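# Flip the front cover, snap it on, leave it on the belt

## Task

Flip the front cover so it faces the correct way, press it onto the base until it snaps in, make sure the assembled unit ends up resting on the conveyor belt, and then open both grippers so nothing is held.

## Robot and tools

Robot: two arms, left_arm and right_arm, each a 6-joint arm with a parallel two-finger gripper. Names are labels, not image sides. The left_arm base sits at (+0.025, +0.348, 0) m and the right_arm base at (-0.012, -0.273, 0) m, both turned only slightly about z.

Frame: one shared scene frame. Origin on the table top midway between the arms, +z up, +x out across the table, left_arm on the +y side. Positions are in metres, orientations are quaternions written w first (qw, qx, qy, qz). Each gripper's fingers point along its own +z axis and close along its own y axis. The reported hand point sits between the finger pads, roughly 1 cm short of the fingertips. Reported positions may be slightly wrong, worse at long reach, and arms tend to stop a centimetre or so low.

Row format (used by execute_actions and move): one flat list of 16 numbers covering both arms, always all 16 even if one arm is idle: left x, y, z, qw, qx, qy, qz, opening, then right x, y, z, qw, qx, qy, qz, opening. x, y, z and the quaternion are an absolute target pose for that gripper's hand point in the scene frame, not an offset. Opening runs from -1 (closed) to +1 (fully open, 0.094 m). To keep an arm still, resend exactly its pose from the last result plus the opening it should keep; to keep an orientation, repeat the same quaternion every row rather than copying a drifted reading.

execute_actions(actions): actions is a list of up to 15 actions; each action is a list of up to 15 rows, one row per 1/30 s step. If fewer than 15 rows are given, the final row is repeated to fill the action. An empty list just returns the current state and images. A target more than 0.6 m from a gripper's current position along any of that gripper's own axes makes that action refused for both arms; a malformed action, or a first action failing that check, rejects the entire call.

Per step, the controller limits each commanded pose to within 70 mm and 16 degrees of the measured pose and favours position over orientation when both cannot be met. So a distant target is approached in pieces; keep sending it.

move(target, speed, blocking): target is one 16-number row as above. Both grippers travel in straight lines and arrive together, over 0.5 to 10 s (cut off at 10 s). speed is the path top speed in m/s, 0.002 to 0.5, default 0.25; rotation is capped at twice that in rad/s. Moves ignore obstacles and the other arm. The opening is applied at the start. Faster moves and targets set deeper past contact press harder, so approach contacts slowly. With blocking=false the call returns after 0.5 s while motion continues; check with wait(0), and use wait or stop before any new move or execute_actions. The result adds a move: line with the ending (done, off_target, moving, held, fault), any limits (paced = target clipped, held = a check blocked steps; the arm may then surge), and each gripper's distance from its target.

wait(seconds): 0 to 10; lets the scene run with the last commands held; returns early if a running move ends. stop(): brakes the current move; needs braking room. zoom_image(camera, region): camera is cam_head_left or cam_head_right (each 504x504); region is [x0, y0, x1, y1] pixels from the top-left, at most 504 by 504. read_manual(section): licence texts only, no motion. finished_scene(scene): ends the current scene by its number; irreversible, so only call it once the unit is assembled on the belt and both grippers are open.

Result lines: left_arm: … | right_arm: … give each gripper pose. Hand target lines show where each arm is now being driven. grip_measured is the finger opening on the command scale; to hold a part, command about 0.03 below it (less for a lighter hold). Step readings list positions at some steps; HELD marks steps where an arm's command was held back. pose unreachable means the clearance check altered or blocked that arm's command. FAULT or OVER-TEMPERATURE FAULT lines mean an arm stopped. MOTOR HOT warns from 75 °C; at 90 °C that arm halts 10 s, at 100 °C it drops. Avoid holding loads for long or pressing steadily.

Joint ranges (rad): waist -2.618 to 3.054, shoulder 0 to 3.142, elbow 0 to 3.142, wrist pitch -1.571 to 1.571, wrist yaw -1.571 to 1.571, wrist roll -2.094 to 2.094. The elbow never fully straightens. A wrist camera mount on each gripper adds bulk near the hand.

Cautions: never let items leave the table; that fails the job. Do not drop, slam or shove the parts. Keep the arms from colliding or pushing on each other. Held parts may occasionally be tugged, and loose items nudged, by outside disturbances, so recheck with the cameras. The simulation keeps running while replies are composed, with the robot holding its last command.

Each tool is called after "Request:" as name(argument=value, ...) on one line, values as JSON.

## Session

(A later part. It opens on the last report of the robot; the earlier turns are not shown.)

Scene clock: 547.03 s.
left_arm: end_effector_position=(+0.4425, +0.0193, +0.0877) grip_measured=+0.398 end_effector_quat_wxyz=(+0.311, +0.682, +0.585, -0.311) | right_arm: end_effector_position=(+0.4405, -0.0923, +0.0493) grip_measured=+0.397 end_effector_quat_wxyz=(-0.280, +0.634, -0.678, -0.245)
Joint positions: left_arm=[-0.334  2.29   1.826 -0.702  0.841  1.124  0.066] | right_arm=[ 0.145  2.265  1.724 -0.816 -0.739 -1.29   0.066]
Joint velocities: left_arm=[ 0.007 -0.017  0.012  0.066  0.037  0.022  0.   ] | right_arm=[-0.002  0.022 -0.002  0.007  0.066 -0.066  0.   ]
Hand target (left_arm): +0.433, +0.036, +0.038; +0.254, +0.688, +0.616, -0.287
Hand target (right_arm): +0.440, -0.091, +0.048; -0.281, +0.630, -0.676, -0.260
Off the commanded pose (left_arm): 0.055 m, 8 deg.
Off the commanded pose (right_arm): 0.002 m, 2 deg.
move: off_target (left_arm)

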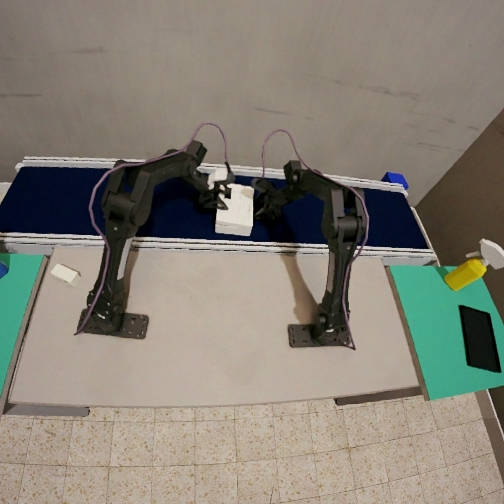

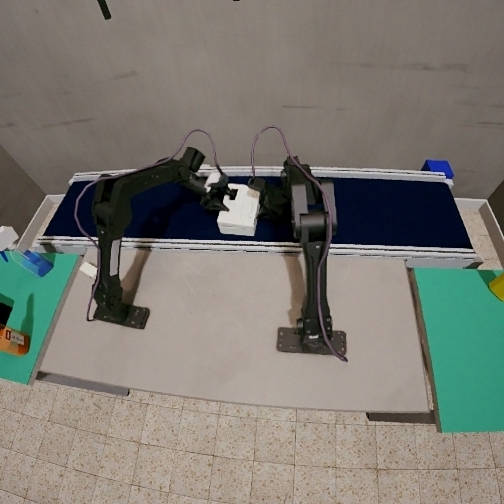

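Request:
move(target=[0.44,0.10,0.14,0.256,0.686,0.618,-0.285,0.4, 0.40,-0.16,0.10,0.28,-0.63,0.675,0.261,0.4], speed=0.08)

Request:
move(target=[0.44,0.14,0.14,0.256,0.686,0.618,-0.285,0.4, 0.27,-0.08,0.11,0.382,0.048,0.923,-0.02,0.2], speed=0.2)

Request:
move(target=[0.44,0.14,0.14,0.256,0.686,0.618,-0.285,0.4, 0.305,-0.003,0.072,0.382,0.048,0.923,-0.02,0.2], speed=0.08)

Request:
zoom_image(camera="cam_head_left", region=[180, 170, 300, 270])

Scene clock: 556.07 s.
left_arm: end_effector_position=(+0.4393, +0.0985, +0.1267) grip_measured=+0.398 end_effector_quat_wxyz=(+0.247, +0.682, +0.624, -0.291) | right_arm: end_effector_position=(+0.4087, -0.1604, +0.0930) grip_measured=+0.397 end_effector_quat_wxyz=(-0.278, +0.633, -0.677, -0.251)
Joint positions: left_arm=[-0.202  2.243  1.992 -1.164  0.771  1.313  0.066] | right_arm=[-0.013  2.13   1.685 -1.071 -0.766 -1.509  0.066]
Joint velocities: left_arm=[-0.002  0.007  0.012 -0.007 -0.007  0.007  0.001] | right_arm=[ 0.007  0.002 -0.032 -0.037 -0.022 -0.007 -0.   ]
Hand target (left_arm): +0.440, +0.100, +0.140; +0.256, +0.686, +0.618, -0.286
Hand target (right_arm): +0.400, -0.159, +0.100; -0.281, +0.630, -0.676, -0.261
Off the commanded pose (left_arm): 0.013 m, 1 deg.
Off the commanded pose (right_arm): 0.011 m, 1 deg.
move: off_target (left_arm, right_arm)

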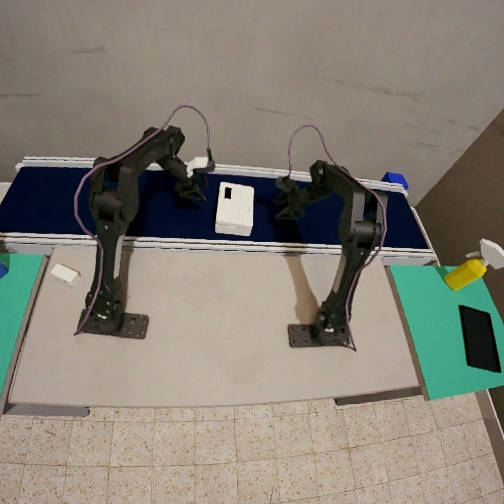

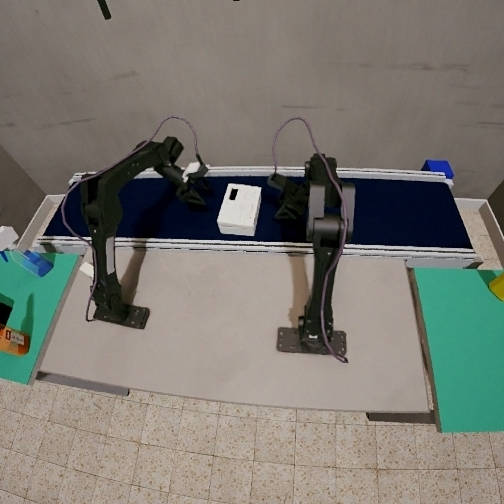

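Scene clock: 560.70 s.
left_arm: end_effector_position=(+0.4436, +0.1379, +0.1306) grip_measured=+0.398 end_effector_quat_wxyz=(+0.251, +0.687, +0.621, -0.281) | right_arm: end_effector_position=(+0.2681, -0.0830, +0.1046) grip_measured=+0.203 end_effector_quat_wxyz=(+0.382, +0.044, +0.923, -0.013)
Joint positions: left_arm=[-0.117  2.229  1.992 -1.243  0.769  1.435  0.066] | right_arm=[ 0.924  1.431  0.835 -0.473  0.633  0.837  0.057]
Joint velocities: left_arm=[-0.002 -0.017  0.017  0.051  0.007  0.007  0.   ] | right_arm=[-0.012 -0.002 -0.007 -0.022  0.022 -0.022  0.   ]
Hand target (left_arm): +0.440, +0.140, +0.140; +0.256, +0.686, +0.618, -0.285
Hand target (right_arm): +0.271, -0.080, +0.109; +0.385, +0.046, +0.921, -0.020
Off the commanded pose (left_arm): 0.010 m, 1 deg.
Off the commanded pose (right_arm): 0.007 m, 1 deg.
move: done

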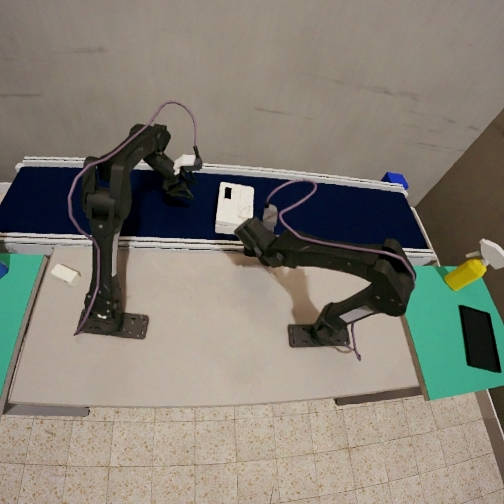

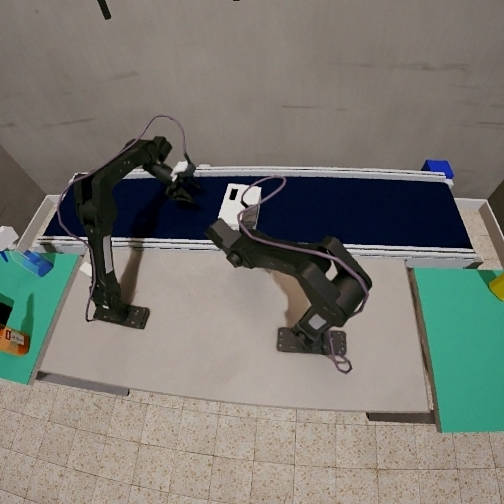

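Scene clock: 562.20 s.
left_arm: end_effector_position=(+0.4437, +0.1380, +0.1305) grip_measured=+0.398 end_effector_quat_wxyz=(+0.251, +0.687, +0.621, -0.281) | right_arm: end_effector_position=(+0.2998, -0.0119, +0.0659) grip_measured=+0.203 end_effector_quat_wxyz=(+0.370, +0.042, +0.928, -0.025)
Joint positions: left_arm=[-0.117  2.229  1.992 -1.243  0.768  1.435  0.066] | right_arm=[ 0.978  1.806  1.087 -0.426  0.652  0.909  0.057]
Joint velocities: left_arm=[ 0.012 -0.012 -0.012 -0.095 -0.051  0.037  0.   ] | right_arm=[ 0.007 -0.012  0.007 -0.066 -0.066 -0.007 -0.001]
Hand target (left_arm): +0.440, +0.140, +0.140; +0.256, +0.686, +0.618, -0.285
Hand target (right_arm): +0.305, -0.004, +0.072; +0.382, +0.048, +0.923, -0.020
Off the commanded pose (left_arm): 0.010 m, 1 deg.
Off the commanded pose (right_arm): 0.012 m, 2 deg.
move: off_target (right_arm)

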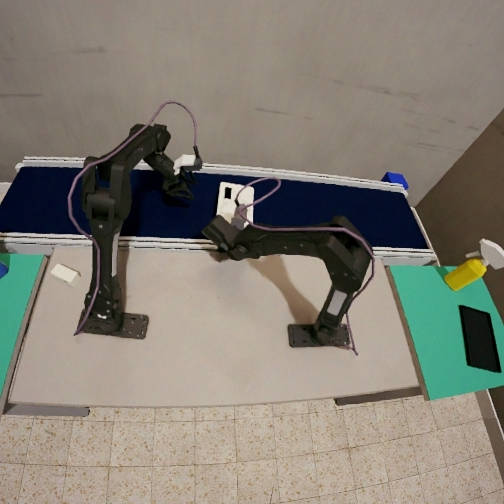

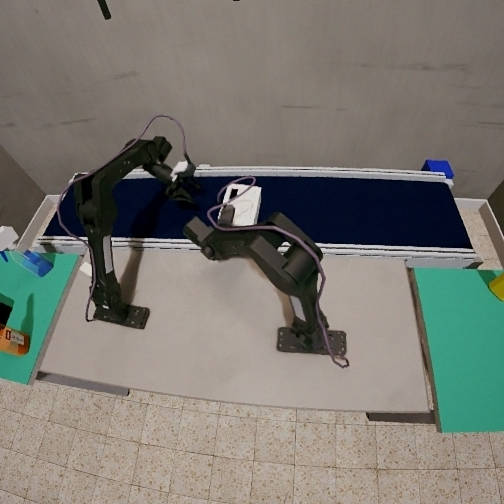

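Region (180, 170, 300, 270) of cam_head_left's 504x504 image, scaled by 4.200, with more detail than that image has.

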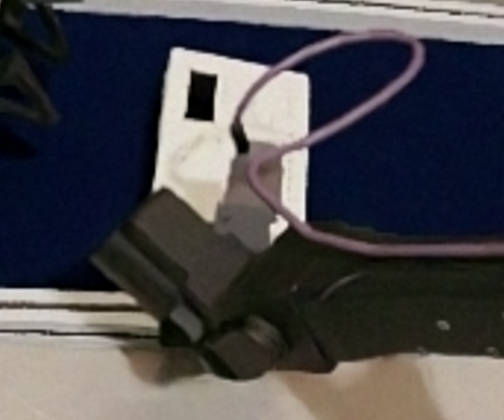

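Request:
move(target=[0.44,0.14,0.14,0.256,0.686,0.618,-0.285,0.4, 0.335,-0.005,0.08,0.382,0.048,0.923,-0.02,0.2], speed=0.015)

Request:
zoom_image(camera="cam_head_left", region=[180, 170, 300, 270])

Scene clock: 569.93 s.
left_arm: end_effector_position=(+0.4437, +0.1382, +0.1303) grip_measured=+0.398 end_effector_quat_wxyz=(+0.251, +0.687, +0.621, -0.280) | right_arm: end_effector_position=(+0.3262, -0.0097, +0.0762) grip_measured=+0.203 end_effector_quat_wxyz=(+0.375, +0.044, +0.926, -0.022)
Joint positions: left_arm=[-0.117  2.229  1.992 -1.243  0.767  1.435  0.066] | right_arm=[ 0.922  1.839  1.163 -0.421  0.632  0.845  0.057]
Joint velocities: left_arm=[-0.017  0.007  0.007  0.022  0.007 -0.037  0.001] | right_arm=[-0.012 -0.002 -0.002 -0.037  0.066  0.022  0.   ]
Hand target (left_arm): +0.440, +0.140, +0.140; +0.256, +0.686, +0.618, -0.285
Hand target (right_arm): +0.335, -0.005, +0.080; +0.382, +0.048, +0.923, -0.019
Off the commanded pose (left_arm): 0.011 m, 1 deg.
Off the commanded pose (right_arm): 0.011 m, 1 deg.
move: off_target (left_arm, right_arm)

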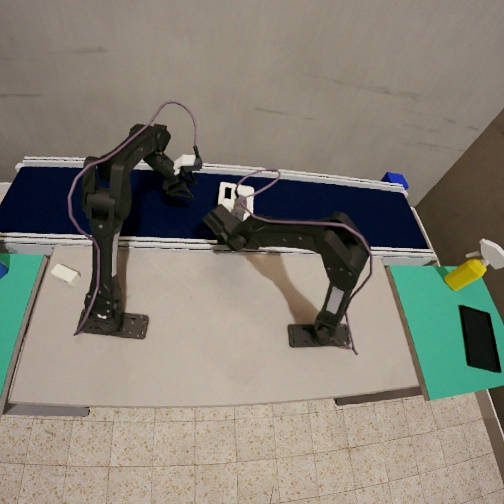

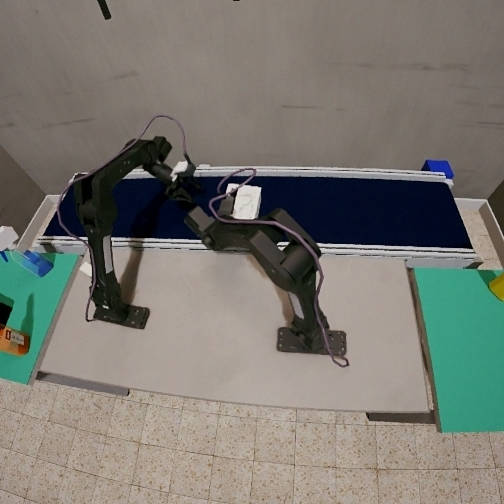

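Region (180, 170, 300, 270) of cam_head_left's 504x504 image, scaled by 4.200, with more detail than that image has.

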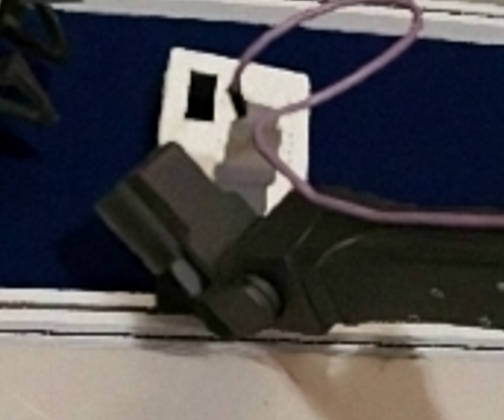

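Request:
move(target=[0.44,0.14,0.14,0.256,0.686,0.618,-0.285,0.4, 0.344,-0.006,0.077,0.382,0.048,0.923,-0.02,0.2], speed=0.01)

Request:
zoom_image(camera="cam_head_left", region=[180, 170, 300, 270])

Scene clock: 579.43 s.
left_arm: end_effector_position=(+0.4438, +0.1384, +0.1302) grip_measured=+0.398 end_effector_quat_wxyz=(+0.250, +0.687, +0.622, -0.280) | right_arm: end_effector_position=(+0.3325, -0.0133, +0.0693) grip_measured=+0.203 end_effector_quat_wxyz=(+0.371, +0.042, +0.927, -0.027)
Joint positions: left_arm=[-0.117  2.229  1.992 -1.243  0.766  1.435  0.066] | right_arm=[ 0.902  1.859  1.163 -0.402  0.622  0.822  0.057]
Joint velocities: left_arm=[ 0.007  0.012 -0.002  0.037 -0.037 -0.037 -0.   ] | right_arm=[-0.007 -0.002  0.012  0.007 -0.081 -0.081  0.001]
Hand target (left_arm): +0.440, +0.140, +0.140; +0.256, +0.686, +0.618, -0.285
Hand target (right_arm): +0.343, -0.007, +0.077; +0.382, +0.048, +0.923, -0.020
Off the commanded pose (left_arm): 0.011 m, 1 deg.
Off the commanded pose (right_arm): 0.016 m, 2 deg.
move: off_target (left_arm, right_arm)

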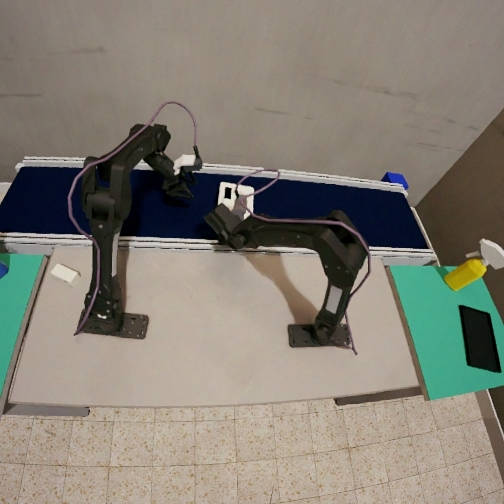

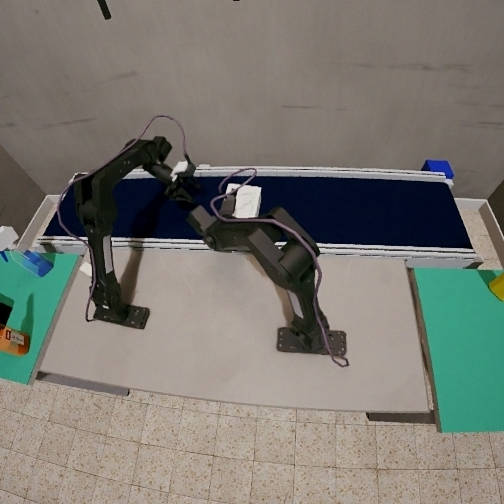

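Region (180, 170, 300, 270) of cam_head_left's 504x504 image, scaled by 4.200, with more detail than that image has.

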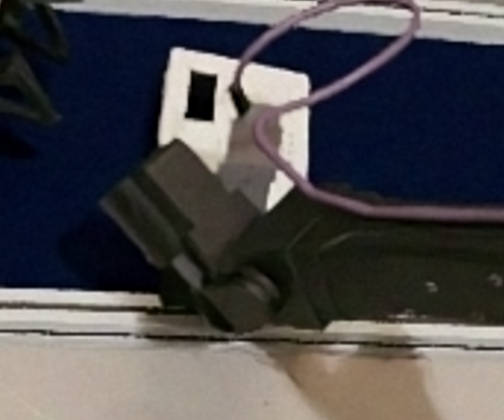

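Request:
move(target=[0.44,0.14,0.14,0.256,0.686,0.618,-0.285,0.4, 0.348,-0.005,0.079,0.382,0.048,0.923,-0.02,0.2], speed=0.01)

Request:
zoom_image(camera="cam_head_left", region=[180, 170, 300, 270])

Request:
move(target=[0.44,0.14,0.14,0.256,0.686,0.618,-0.285,0.4, 0.27,-0.12,0.10,0.382,0.048,0.923,-0.02,0.2], speed=0.1)

Request:
zoom_image(camera="cam_head_left", region=[190, 165, 290, 245])

Scene clock: 591.97 s.
left_arm: end_effector_position=(+0.4438, +0.1385, +0.1300) grip_measured=+0.398 end_effector_quat_wxyz=(+0.250, +0.688, +0.622, -0.279) | right_arm: end_effector_position=(+0.3395, -0.0078, +0.0788) grip_measured=+0.203 end_effector_quat_wxyz=(+0.377, +0.045, +0.925, -0.017)
Joint positions: left_arm=[-0.117  2.229  1.992 -1.243  0.764  1.435  0.066] | right_arm=[ 0.895  1.859  1.193 -0.401  0.616  0.814  0.057]
Joint velocities: left_arm=[-0.012 -0.027 -0.002 -0.037  0.022 -0.095  0.   ] | right_arm=[ 0.012 -0.027 -0.007  0.007 -0.022 -0.037  0.   ]
Hand target (left_arm): +0.440, +0.140, +0.140; +0.256, +0.686, +0.618, -0.285
Hand target (right_arm): +0.348, -0.005, +0.079; +0.382, +0.048, +0.923, -0.020
Off the commanded pose (left_arm): 0.011 m, 1 deg.
Off the commanded pose (right_arm): 0.009 m, 1 deg.
move: off_target (left_arm)

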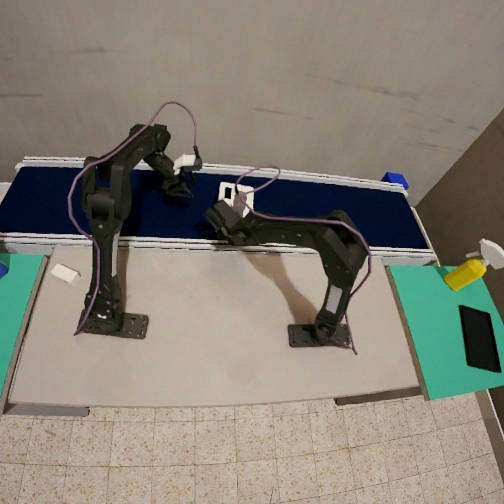

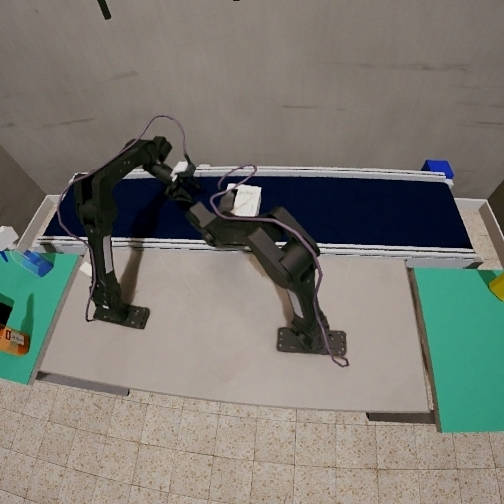

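Region (180, 170, 300, 270) of cam_head_left's 504x504 image, scaled by 4.200, with more detail than that image has.

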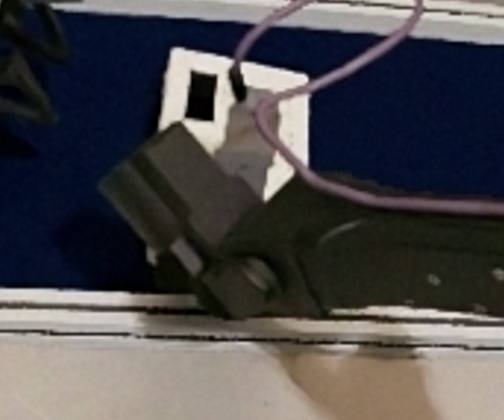

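Scene clock: 593.63 s.
left_arm: end_effector_position=(+0.4439, +0.1386, +0.1299) grip_measured=+0.398 end_effector_quat_wxyz=(+0.250, +0.688, +0.622, -0.279) | right_arm: end_effector_position=(+0.2746, -0.1093, +0.1018) grip_measured=+0.203 end_effector_quat_wxyz=(+0.386, +0.051, +0.921, -0.010)
Joint positions: left_arm=[-0.117  2.229  1.992 -1.243  0.763  1.435  0.066] | right_arm=[ 0.837  1.356  0.751 -0.404  0.592  0.755  0.057]
Joint velocities: left_arm=[-0.002 -0.012  0.007  0.037 -0.051 -0.007  0.001] | right_arm=[ 0.002  0.002 -0.007 -0.022  0.007 -0.007 -0.   ]
Hand target (left_arm): +0.440, +0.140, +0.140; +0.256, +0.686, +0.618, -0.285
Hand target (right_arm): +0.269, -0.119, +0.100; +0.382, +0.048, +0.923, -0.020
Off the commanded pose (left_arm): 0.011 m, 1 deg.
Off the commanded pose (right_arm): 0.012 m, 1 deg.
move: off_target (left_arm, right_arm)

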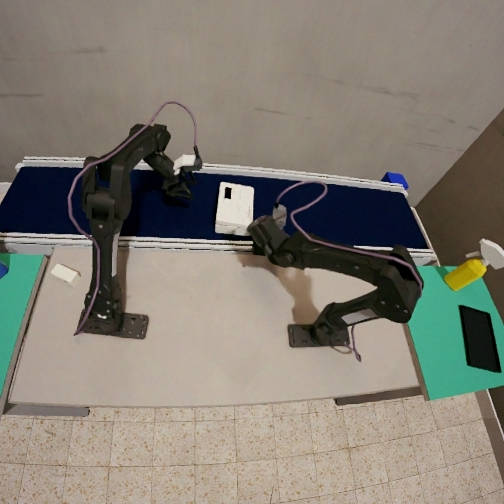

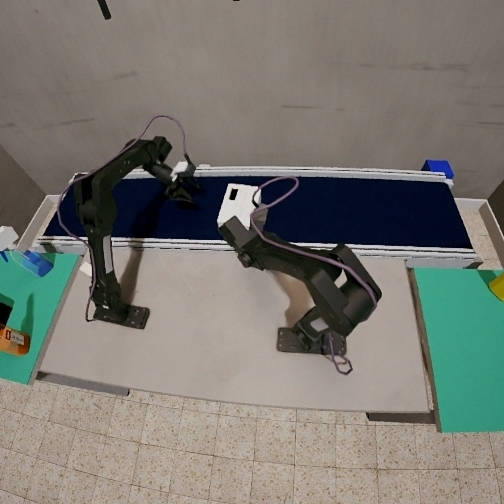

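Region (190, 165, 290, 245) of cam_head_left's 504x504 image, scaled by 5.040, with more detail than that image has; it fills the top 403 rows of this view, and the rest is white.

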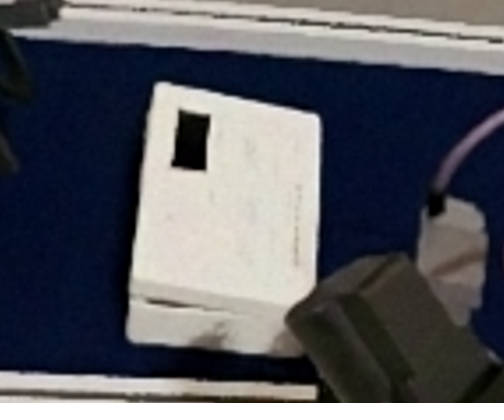

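Request:
move(target=[0.325,0.08,0.11,0.256,0.686,0.618,-0.285,-1, 0.27,-0.22,0.12,0.382,0.048,0.923,-0.02,0.2], speed=0.1)

Request:
move(target=[0.325,0.0,0.074,0.256,0.686,0.618,-0.285,-1, 0.27,-0.22,0.12,0.382,0.048,0.923,-0.02,0.2], speed=0.06)

Request:
zoom_image(camera="cam_head_left", region=[190, 170, 290, 250])

Request:
zoom_image(camera="cam_head_right", region=[190, 170, 290, 250])

Scene clock: 603.33 s.
left_arm: end_effector_position=(+0.3295, +0.0784, +0.1079) grip_measured=-0.982 end_effector_quat_wxyz=(+0.253, +0.689, +0.617, -0.284) | right_arm: end_effector_position=(+0.2770, -0.2133, +0.1235) grip_measured=+0.203 end_effector_quat_wxyz=(+0.387, +0.050, +0.921, -0.013)
Joint positions: left_arm=[-0.348  1.828  1.298 -0.739  0.731  1.134  0.001] | right_arm=[ 0.422  1.022  0.61  -0.429  0.346  0.381  0.057]
Joint velocities: left_arm=[-0.012  0.012 -0.002  0.007  0.022 -0.066  0.001] | right_arm=[ 0.002 -0.007 -0.002 -0.007 -0.037 -0.037 -0.   ]
Hand target (left_arm): +0.325, +0.079, +0.111; +0.256, +0.687, +0.618, -0.284
Hand target (right_arm): +0.270, -0.219, +0.120; +0.382, +0.049, +0.923, -0.018
Off the commanded pose (left_arm): 0.005 m, 0 deg.
Off the commanded pose (right_arm): 0.010 m, 1 deg.
move: done

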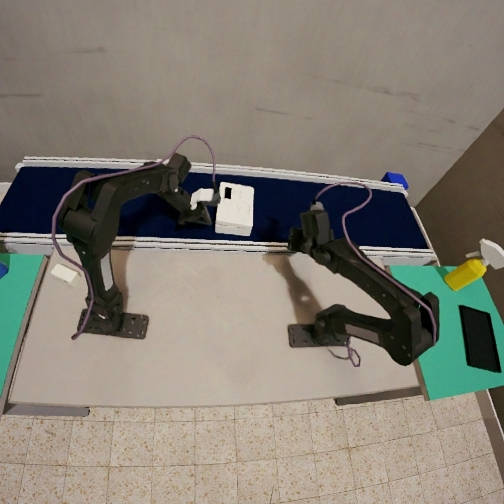

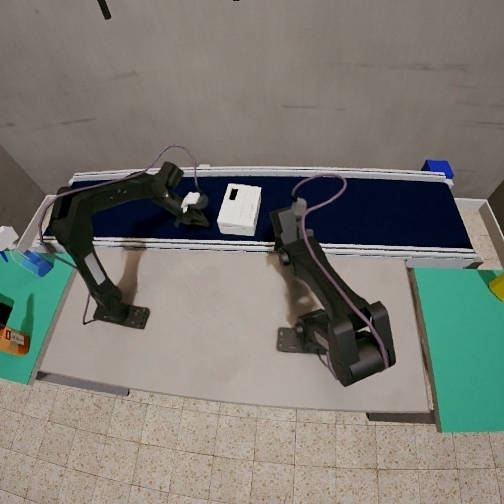

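Scene clock: 605.17 s.
left_arm: end_effector_position=(+0.3216, +0.0051, +0.0734) grip_measured=-0.982 end_effector_quat_wxyz=(+0.254, +0.689, +0.617, -0.283) | right_arm: end_effector_position=(+0.2772, -0.2143, +0.1235) grip_measured=+0.203 end_effector_quat_wxyz=(+0.386, +0.048, +0.921, -0.015)
Joint positions: left_arm=[-0.533  1.948  1.298 -0.472  0.663  0.908  0.001] | right_arm=[ 0.417  1.022  0.61  -0.429  0.345  0.374  0.057]
Joint velocities: left_arm=[-0.017  0.007 -0.012  0.051 -0.051 -0.007  0.   ] | right_arm=[ 0.007  0.007 -0.002  0.022 -0.051  0.007  0.001]
Hand target (left_arm): +0.325, +0.000, +0.073; +0.256, +0.687, +0.618, -0.284
Hand target (right_arm): +0.270, -0.220, +0.120; +0.382, +0.048, +0.923, -0.020
Off the commanded pose (left_arm): 0.006 m, 0 deg.
Off the commanded pose (right_arm): 0.010 m, 1 deg.
move: done

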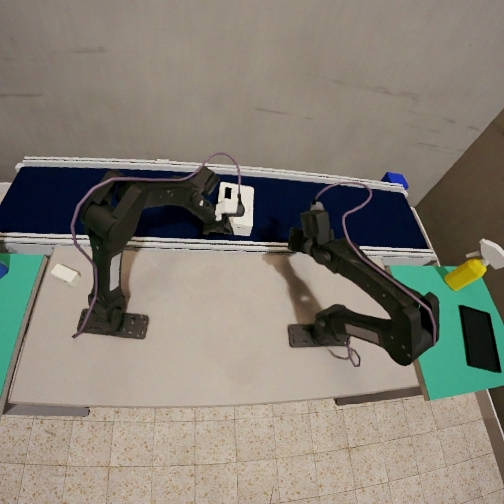

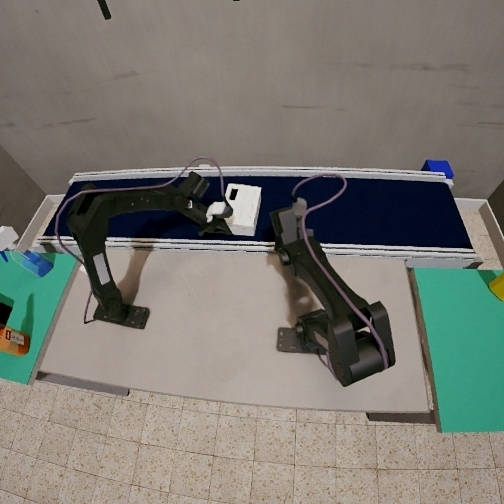

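Region (190, 170, 290, 250) of cam_head_left's 504x504 image, scaled by 5.040, with more detail than that image has; it fills the top 403 rows of this view, and the rest is white.

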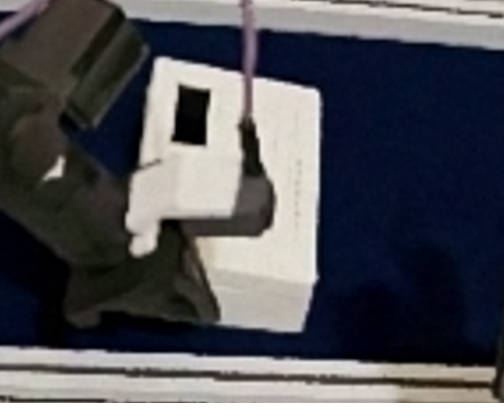

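Region (190, 170, 290, 250) of cam_head_right's 504x504 image, scaled by 5.040, with more detail than that image has; it fills the top 403 rows of this view, and the rest is white.

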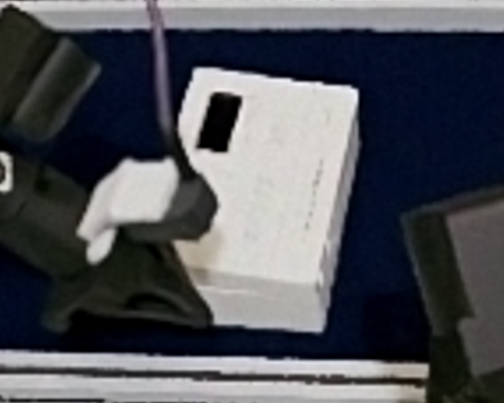

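Request:
move(target=[0.325,-0.025,0.074,0.256,0.686,0.618,-0.285,-0.6, 0.27,-0.22,0.12,0.382,0.048,0.923,-0.02,0.2], speed=0.03)

Request:
execute_actions(actions=[[[0.325,-0.025,0.074,0.256,0.686,0.618,-0.285,-0.5, 0.27,-0.22,0.12,0.382,0.048,0.923,-0.02,0.2]],[[0.325,-0.025,0.074,0.256,0.686,0.618,-0.285,-0.4, 0.27,-0.22,0.12,0.382,0.048,0.923,-0.02,0.2]],[[0.325,-0.025,0.074,0.256,0.686,0.618,-0.285,-0.3, 0.27,-0.22,0.12,0.382,0.048,0.923,-0.02,0.2]]])

Request:
zoom_image(camera="cam_head_right", region=[190, 170, 290, 250])

Scene clock: 616.50 s.
left_arm: end_effector_position=(+0.3220, -0.0188, +0.0738) grip_measured=-0.602 end_effector_quat_wxyz=(+0.255, +0.688, +0.617, -0.284) | right_arm: end_effector_position=(+0.2772, -0.2143, +0.1235) grip_measured=+0.203 end_effector_quat_wxyz=(+0.386, +0.048, +0.921, -0.015)
Joint positions: left_arm=[-0.582  1.992  1.356 -0.451  0.642  0.85   0.019] | right_arm=[ 0.417  1.022  0.61  -0.429  0.344  0.374  0.057]
Joint velocities: left_arm=[-0.007  0.002 -0.012  0.007  0.081 -0.066  0.   ] | right_arm=[ 0.007  0.002  0.012 -0.066 -0.022  0.051  0.   ]
Hand target (left_arm): +0.325, -0.025, +0.074; +0.256, +0.686, +0.618, -0.285
Hand target (right_arm): +0.270, -0.220, +0.120; +0.382, +0.048, +0.923, -0.020
Off the commanded pose (left_arm): 0.007 m, 0 deg.
Off the commanded pose (right_arm): 0.010 m, 1 deg.
move: done

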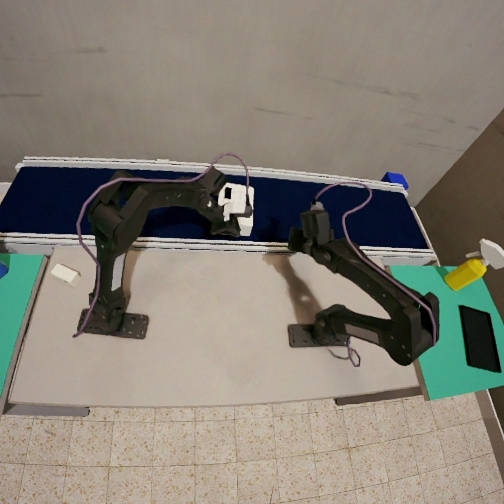

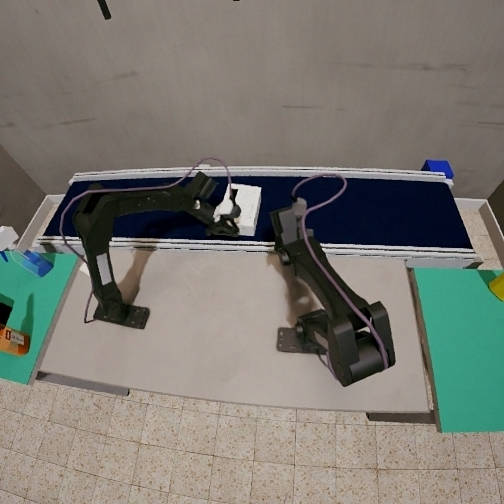

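Scene clock: 618.00 s.
left_arm: end_effector_position=(+0.3221, -0.0188, +0.0737) grip_measured=-0.302 end_effector_quat_wxyz=(+0.254, +0.687, +0.618, -0.284) | right_arm: end_effector_position=(+0.2772, -0.2143, +0.1235) grip_measured=+0.203 end_effector_quat_wxyz=(+0.386, +0.048, +0.921, -0.015)
Joint positions: left_arm=[-0.582  1.992  1.356 -0.451  0.641  0.848  0.033] | right_arm=[ 0.417  1.022  0.61  -0.429  0.344  0.374  0.057]
Joint velocities: left_arm=[ 0.002 -0.002 -0.002 -0.066 -0.037 -0.066  0.   ] | right_arm=[-0.002 -0.012 -0.007 -0.022 -0.037  0.037 -0.001]
Hand target (left_arm): +0.325, -0.025, +0.074; +0.256, +0.686, +0.618, -0.285
Hand target (right_arm): +0.270, -0.220, +0.120; +0.382, +0.048, +0.923, -0.020
Off the commanded pose (left_arm): 0.007 m, 0 deg.
Off the commanded pose (right_arm): 0.010 m, 1 deg.
Step readings (end_effector_position; steps 1 to 15: 1st action; 16 to 30: 2nd action; 31 to 45: 3rd action):
0: left_arm (+0.3220, -0.0188, +0.0738) | right_arm (+0.2772, -0.2143, +0.1235)
1: left_arm (+0.3220, -0.0188, +0.0738) | right_arm (+0.2772, -0.2143, +0.1235)
2: left_arm (+0.3220, -0.0188, +0.0737) | right_arm (+0.2772, -0.2143, +0.1235)
4: left_arm (+0.3220, -0.0188, +0.0737) | right_arm (+0.2772, -0.2143, +0.1235)
8: left_arm (+0.3220, -0.0188, +0.0737) | right_arm (+0.2772, -0.2143, +0.1235)
15: left_arm (+0.3221, -0.0188, +0.0737) | right_arm (+0.2772, -0.2143, +0.1235)
16: left_arm (+0.3221, -0.0188, +0.0737) | right_arm (+0.2772, -0.2143, +0.1235)
17: left_arm (+0.3221, -0.0188, +0.0737) | right_arm (+0.2772, -0.2143, +0.1235)
19: left_arm (+0.3221, -0.0188, +0.0737) | right_arm (+0.2772, -0.2143, +0.1235)
23: left_arm (+0.3221, -0.0188, +0.0737) | right_arm (+0.2772, -0.2143, +0.1235)
30: left_arm (+0.3221, -0.0188, +0.0737) | right_arm (+0.2772, -0.2143, +0.1235)
31: left_arm (+0.3221, -0.0188, +0.0737) | right_arm (+0.2772, -0.2143, +0.1235)
32: left_arm (+0.3221, -0.0188, +0.0737) | right_arm (+0.2772, -0.2143, +0.1235)
34: left_arm (+0.3221, -0.0188, +0.0737) | right_arm (+0.2772, -0.2143, +0.1235)
38: left_arm (+0.3221, -0.0188, +0.0737) | right_arm (+0.2772, -0.2143, +0.1235)
45: end_effector_position above

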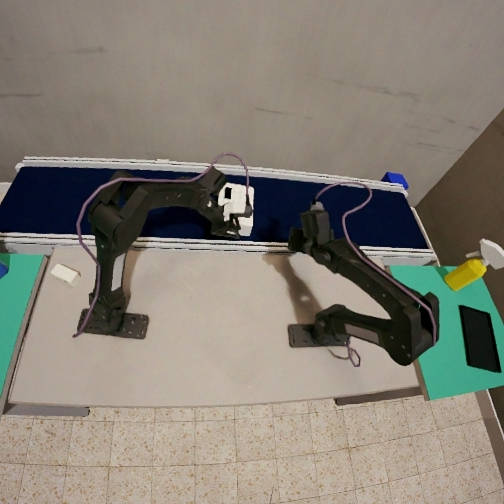

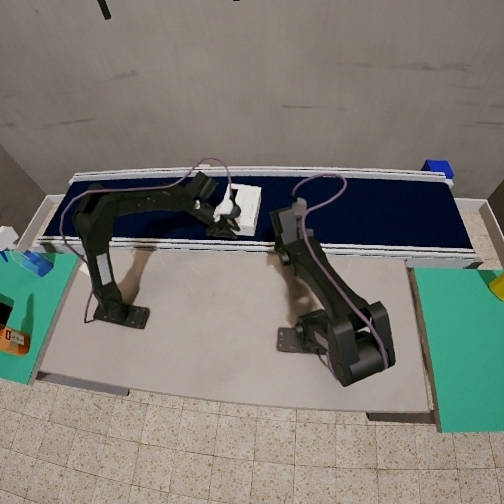

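Region (190, 170, 290, 250) of cam_head_right's 504x504 image, scaled by 5.040, with more detail than that image has; it fills the top 403 rows of this view, and the rest is white.

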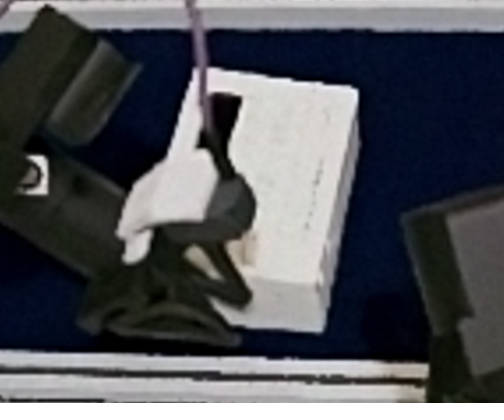

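Request:
execute_actions(actions=[[[0.325,-0.025,0.074,0.256,0.686,0.618,-0.285,-0.22, 0.27,-0.22,0.12,0.382,0.048,0.923,-0.02,0.2]],[[0.325,-0.025,0.074,0.256,0.686,0.618,-0.285,-0.14, 0.27,-0.22,0.12,0.382,0.048,0.923,-0.02,0.2]]])

Request:
zoom_image(camera="cam_head_right", region=[190, 170, 290, 250])

Scene clock: 623.57 s.
left_arm: end_effector_position=(+0.3221, -0.0188, +0.0737) grip_measured=-0.142 end_effector_quat_wxyz=(+0.254, +0.687, +0.618, -0.284) | right_arm: end_effector_position=(+0.2772, -0.2143, +0.1235) grip_measured=+0.203 end_effector_quat_wxyz=(+0.386, +0.048, +0.921, -0.015)
Joint positions: left_arm=[-0.582  1.992  1.356 -0.451  0.641  0.848  0.04 ] | right_arm=[ 0.417  1.022  0.61  -0.429  0.344  0.374  0.057]
Joint velocities: left_arm=[-0.022  0.002 -0.002  0.051  0.007 -0.037 -0.001] | right_arm=[-0.002  0.002  0.017  0.007 -0.022 -0.051 -0.   ]
Hand target (left_arm): +0.325, -0.025, +0.074; +0.256, +0.686, +0.618, -0.285
Hand target (right_arm): +0.270, -0.220, +0.120; +0.382, +0.048, +0.923, -0.020
Off the commanded pose (left_arm): 0.007 m, 0 deg.
Off the commanded pose (right_arm): 0.010 m, 1 deg.
Step readings (end_effector_position; steps 1 to 15: 1st action; 16 to 30: 2nd action):
0: left_arm (+0.3221, -0.0188, +0.0737) | right_arm (+0.2772, -0.2143, +0.1235)
1: left_arm (+0.3221, -0.0188, +0.0737) | right_arm (+0.2772, -0.2143, +0.1235)
2: left_arm (+0.3221, -0.0188, +0.0737) | right_arm (+0.2772, -0.2143, +0.1235)
4: left_arm (+0.3221, -0.0188, +0.0737) | right_arm (+0.2772, -0.2143, +0.1235)
8: left_arm (+0.3221, -0.0188, +0.0737) | right_arm (+0.2772, -0.2143, +0.1235)
15: left_arm (+0.3221, -0.0188, +0.0737) | right_arm (+0.2772, -0.2143, +0.1235)
16: left_arm (+0.3221, -0.0188, +0.0737) | right_arm (+0.2772, -0.2143, +0.1235)
17: left_arm (+0.3221, -0.0188, +0.0737) | right_arm (+0.2772, -0.2143, +0.1235)
19: left_arm (+0.3221, -0.0188, +0.0737) | right_arm (+0.2772, -0.2143, +0.1235)
23: left_arm (+0.3221, -0.0188, +0.0737) | right_arm (+0.2772, -0.2143, +0.1235)
30: end_effector_position above

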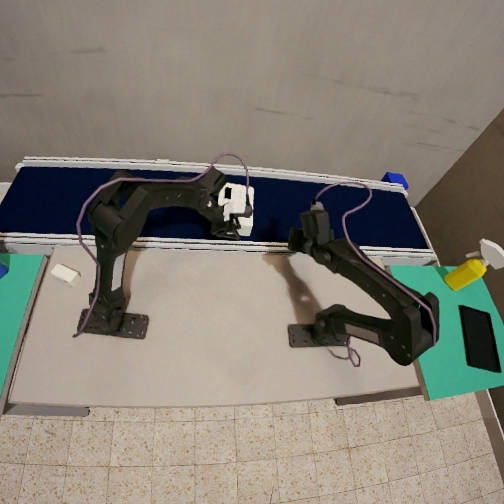

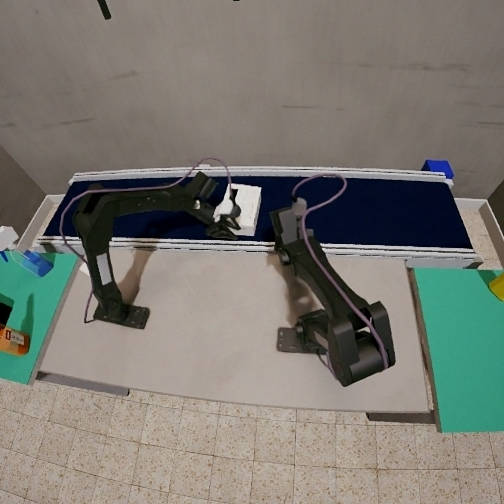

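Region (190, 170, 290, 250) of cam_head_right's 504x504 image, scaled by 5.040, with more detail than that image has; it fills the top 403 rows of this view, and the rest is white.

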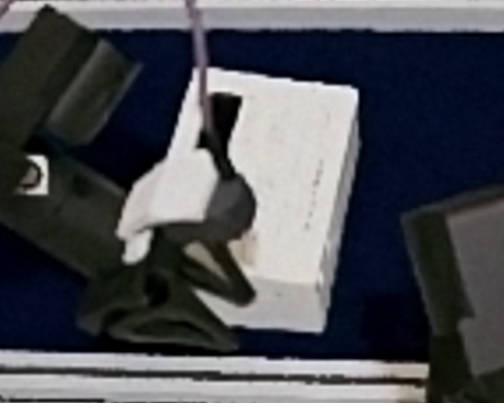

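Request:
execute_actions(actions=[[[0.325,-0.025,0.074,0.256,0.686,0.618,-0.285,-0.06, 0.27,-0.22,0.12,0.382,0.048,0.923,-0.02,0.2]],[[0.325,-0.025,0.074,0.256,0.686,0.618,-0.285,0.02, 0.27,-0.22,0.12,0.382,0.048,0.923,-0.02,0.2]]])

Request:
zoom_image(camera="cam_head_right", region=[190, 170, 290, 250])

Scene clock: 630.00 s.
left_arm: end_effector_position=(+0.3221, -0.0188, +0.0737) grip_measured=+0.018 end_effector_quat_wxyz=(+0.254, +0.687, +0.618, -0.284) | right_arm: end_effector_position=(+0.2772, -0.2143, +0.1235) grip_measured=+0.203 end_effector_quat_wxyz=(+0.386, +0.048, +0.921, -0.015)
Joint positions: left_arm=[-0.582  1.992  1.356 -0.451  0.641  0.848  0.048] | right_arm=[ 0.417  1.022  0.61  -0.429  0.344  0.374  0.057]
Joint velocities: left_arm=[-0.017  0.007 -0.012 -0.007 -0.022  0.022 -0.001] | right_arm=[-0.002 -0.022 -0.012 -0.022  0.007 -0.007 -0.001]
Hand target (left_arm): +0.325, -0.025, +0.074; +0.256, +0.686, +0.618, -0.285
Hand target (right_arm): +0.270, -0.220, +0.120; +0.382, +0.048, +0.923, -0.020
Off the commanded pose (left_arm): 0.007 m, 0 deg.
Off the commanded pose (right_arm): 0.010 m, 1 deg.
Step readings (end_effector_position; steps 1 to 15: 1st action; 16 to 30: 2nd action):
0: left_arm (+0.3221, -0.0188, +0.0737) | right_arm (+0.2772, -0.2143, +0.1235)
1: left_arm (+0.3221, -0.0188, +0.0737) | right_arm (+0.2772, -0.2143, +0.1235)
2: left_arm (+0.3221, -0.0188, +0.0737) | right_arm (+0.2772, -0.2143, +0.1235)
4: left_arm (+0.3221, -0.0188, +0.0737) | right_arm (+0.2772, -0.2143, +0.1235)
8: left_arm (+0.3221, -0.0188, +0.0737) | right_arm (+0.2772, -0.2143, +0.1235)
15: left_arm (+0.3221, -0.0188, +0.0737) | right_arm (+0.2772, -0.2143, +0.1235)
16: left_arm (+0.3221, -0.0188, +0.0737) | right_arm (+0.2772, -0.2143, +0.1235)
17: left_arm (+0.3221, -0.0188, +0.0737) | right_arm (+0.2772, -0.2143, +0.1235)
19: left_arm (+0.3221, -0.0188, +0.0737) | right_arm (+0.2772, -0.2143, +0.1235)
23: left_arm (+0.3221, -0.0188, +0.0737) | right_arm (+0.2772, -0.2143, +0.1235)
30: end_effector_position above

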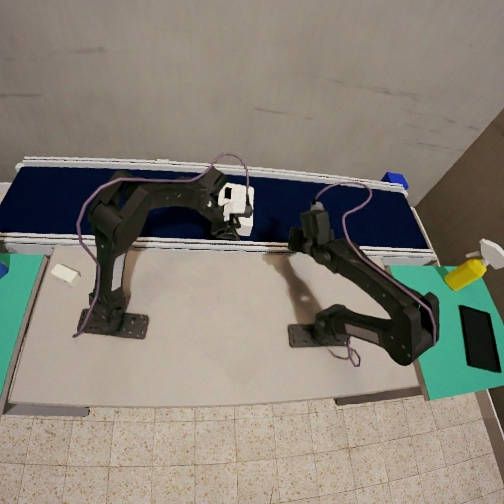

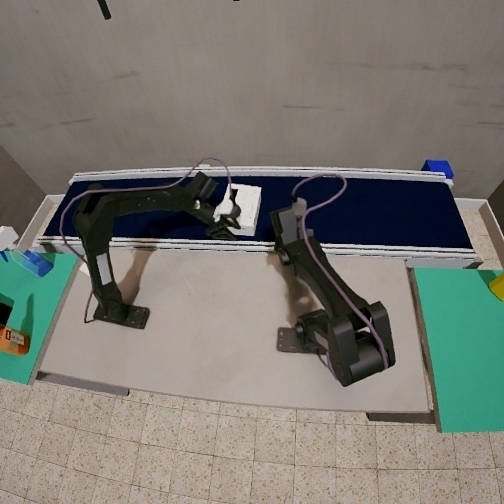

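Region (190, 170, 290, 250) of cam_head_right's 504x504 image, scaled by 5.040, with more detail than that image has; it fills the top 403 rows of this view, and the rest is white.

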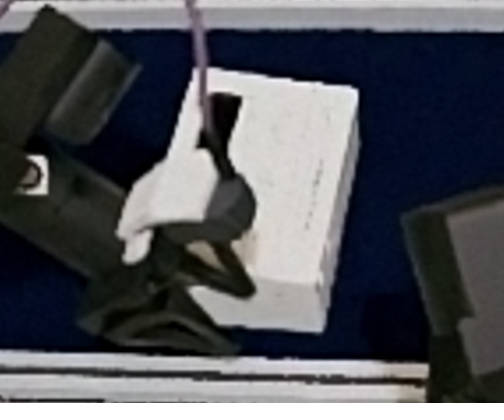

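Request:
execute_actions(actions=[[[0.325,-0.025,0.074,0.256,0.686,0.618,-0.285,0.1, 0.27,-0.22,0.12,0.382,0.048,0.923,-0.02,0.2]],[[0.325,-0.025,0.074,0.256,0.686,0.618,-0.285,0.18, 0.27,-0.22,0.12,0.382,0.048,0.923,-0.02,0.2]]])

Request:
zoom_image(camera="cam_head_right", region=[190, 170, 290, 250])

Scene clock: 638.97 s.
left_arm: end_effector_position=(+0.3215, -0.0194, +0.0738) grip_measured=+0.178 end_effector_quat_wxyz=(+0.255, +0.688, +0.618, -0.284) | right_arm: end_effector_position=(+0.2772, -0.2143, +0.1235) grip_measured=+0.203 end_effector_quat_wxyz=(+0.386, +0.048, +0.921, -0.015)
Joint positions: left_arm=[-0.584  1.992  1.356 -0.45   0.642  0.848  0.055] | right_arm=[ 0.417  1.022  0.61  -0.429  0.344  0.374  0.057]
Joint velocities: left_arm=[-0.007  0.002 -0.007 -0.022  0.037  0.022  0.   ] | right_arm=[-0.022  0.022  0.007 -0.022 -0.007  0.022 -0.001]
Hand target (left_arm): +0.325, -0.025, +0.074; +0.256, +0.686, +0.618, -0.285
Hand target (right_arm): +0.270, -0.220, +0.120; +0.382, +0.048, +0.923, -0.020
Off the commanded pose (left_arm): 0.007 m, 0 deg.
Off the commanded pose (right_arm): 0.010 m, 1 deg.
Step readings (end_effector_position; steps 1 to 15: 1st action; 16 to 30: 2nd action):
0: left_arm (+0.3221, -0.0188, +0.0737) | right_arm (+0.2772, -0.2143, +0.1235)
1: left_arm (+0.3221, -0.0188, +0.0737) | right_arm (+0.2772, -0.2143, +0.1235)
2: left_arm (+0.3219, -0.0189, +0.0737) | right_arm (+0.2772, -0.2143, +0.1235)
4: left_arm (+0.3218, -0.0190, +0.0737) | right_arm (+0.2772, -0.2143, +0.1235)
8: left_arm (+0.3218, -0.0190, +0.0737) | right_arm (+0.2772, -0.2143, +0.1235)
15: left_arm (+0.3218, -0.0190, +0.0737) | right_arm (+0.2772, -0.2143, +0.1235)
16: left_arm (+0.3217, -0.0190, +0.0738) | right_arm (+0.2772, -0.2143, +0.1235)
17: left_arm (+0.3216, -0.0192, +0.0738) | right_arm (+0.2772, -0.2143, +0.1235)
19: left_arm (+0.3215, -0.0194, +0.0738) | right_arm (+0.2772, -0.2143, +0.1235)
23: left_arm (+0.3215, -0.0194, +0.0738) | right_arm (+0.2772, -0.2143, +0.1235)
30: end_effector_position above

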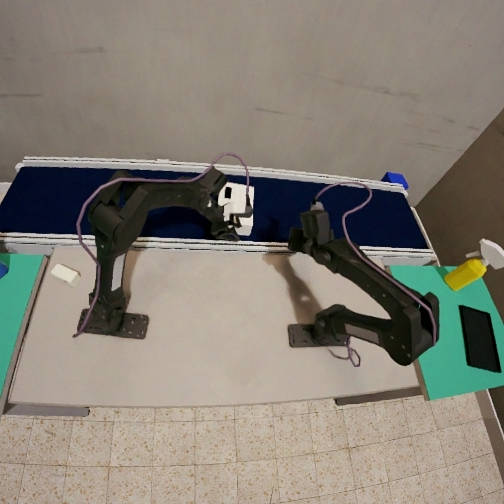

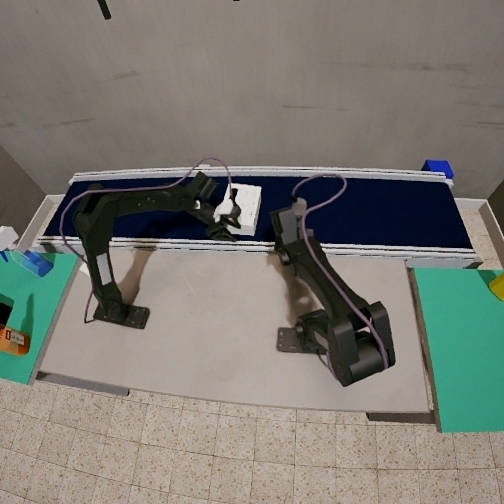

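Region (190, 170, 290, 250) of cam_head_right's 504x504 image, scaled by 5.040, with more detail than that image has; it fills the top 403 rows of this view, and the rest is white.

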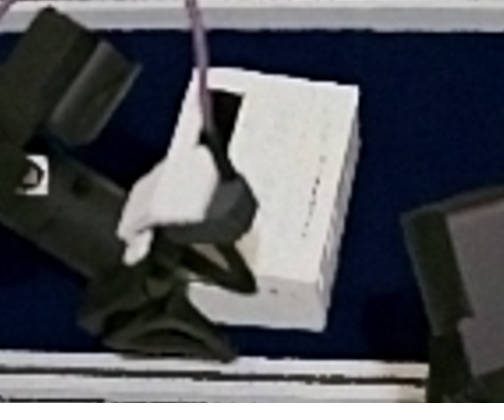

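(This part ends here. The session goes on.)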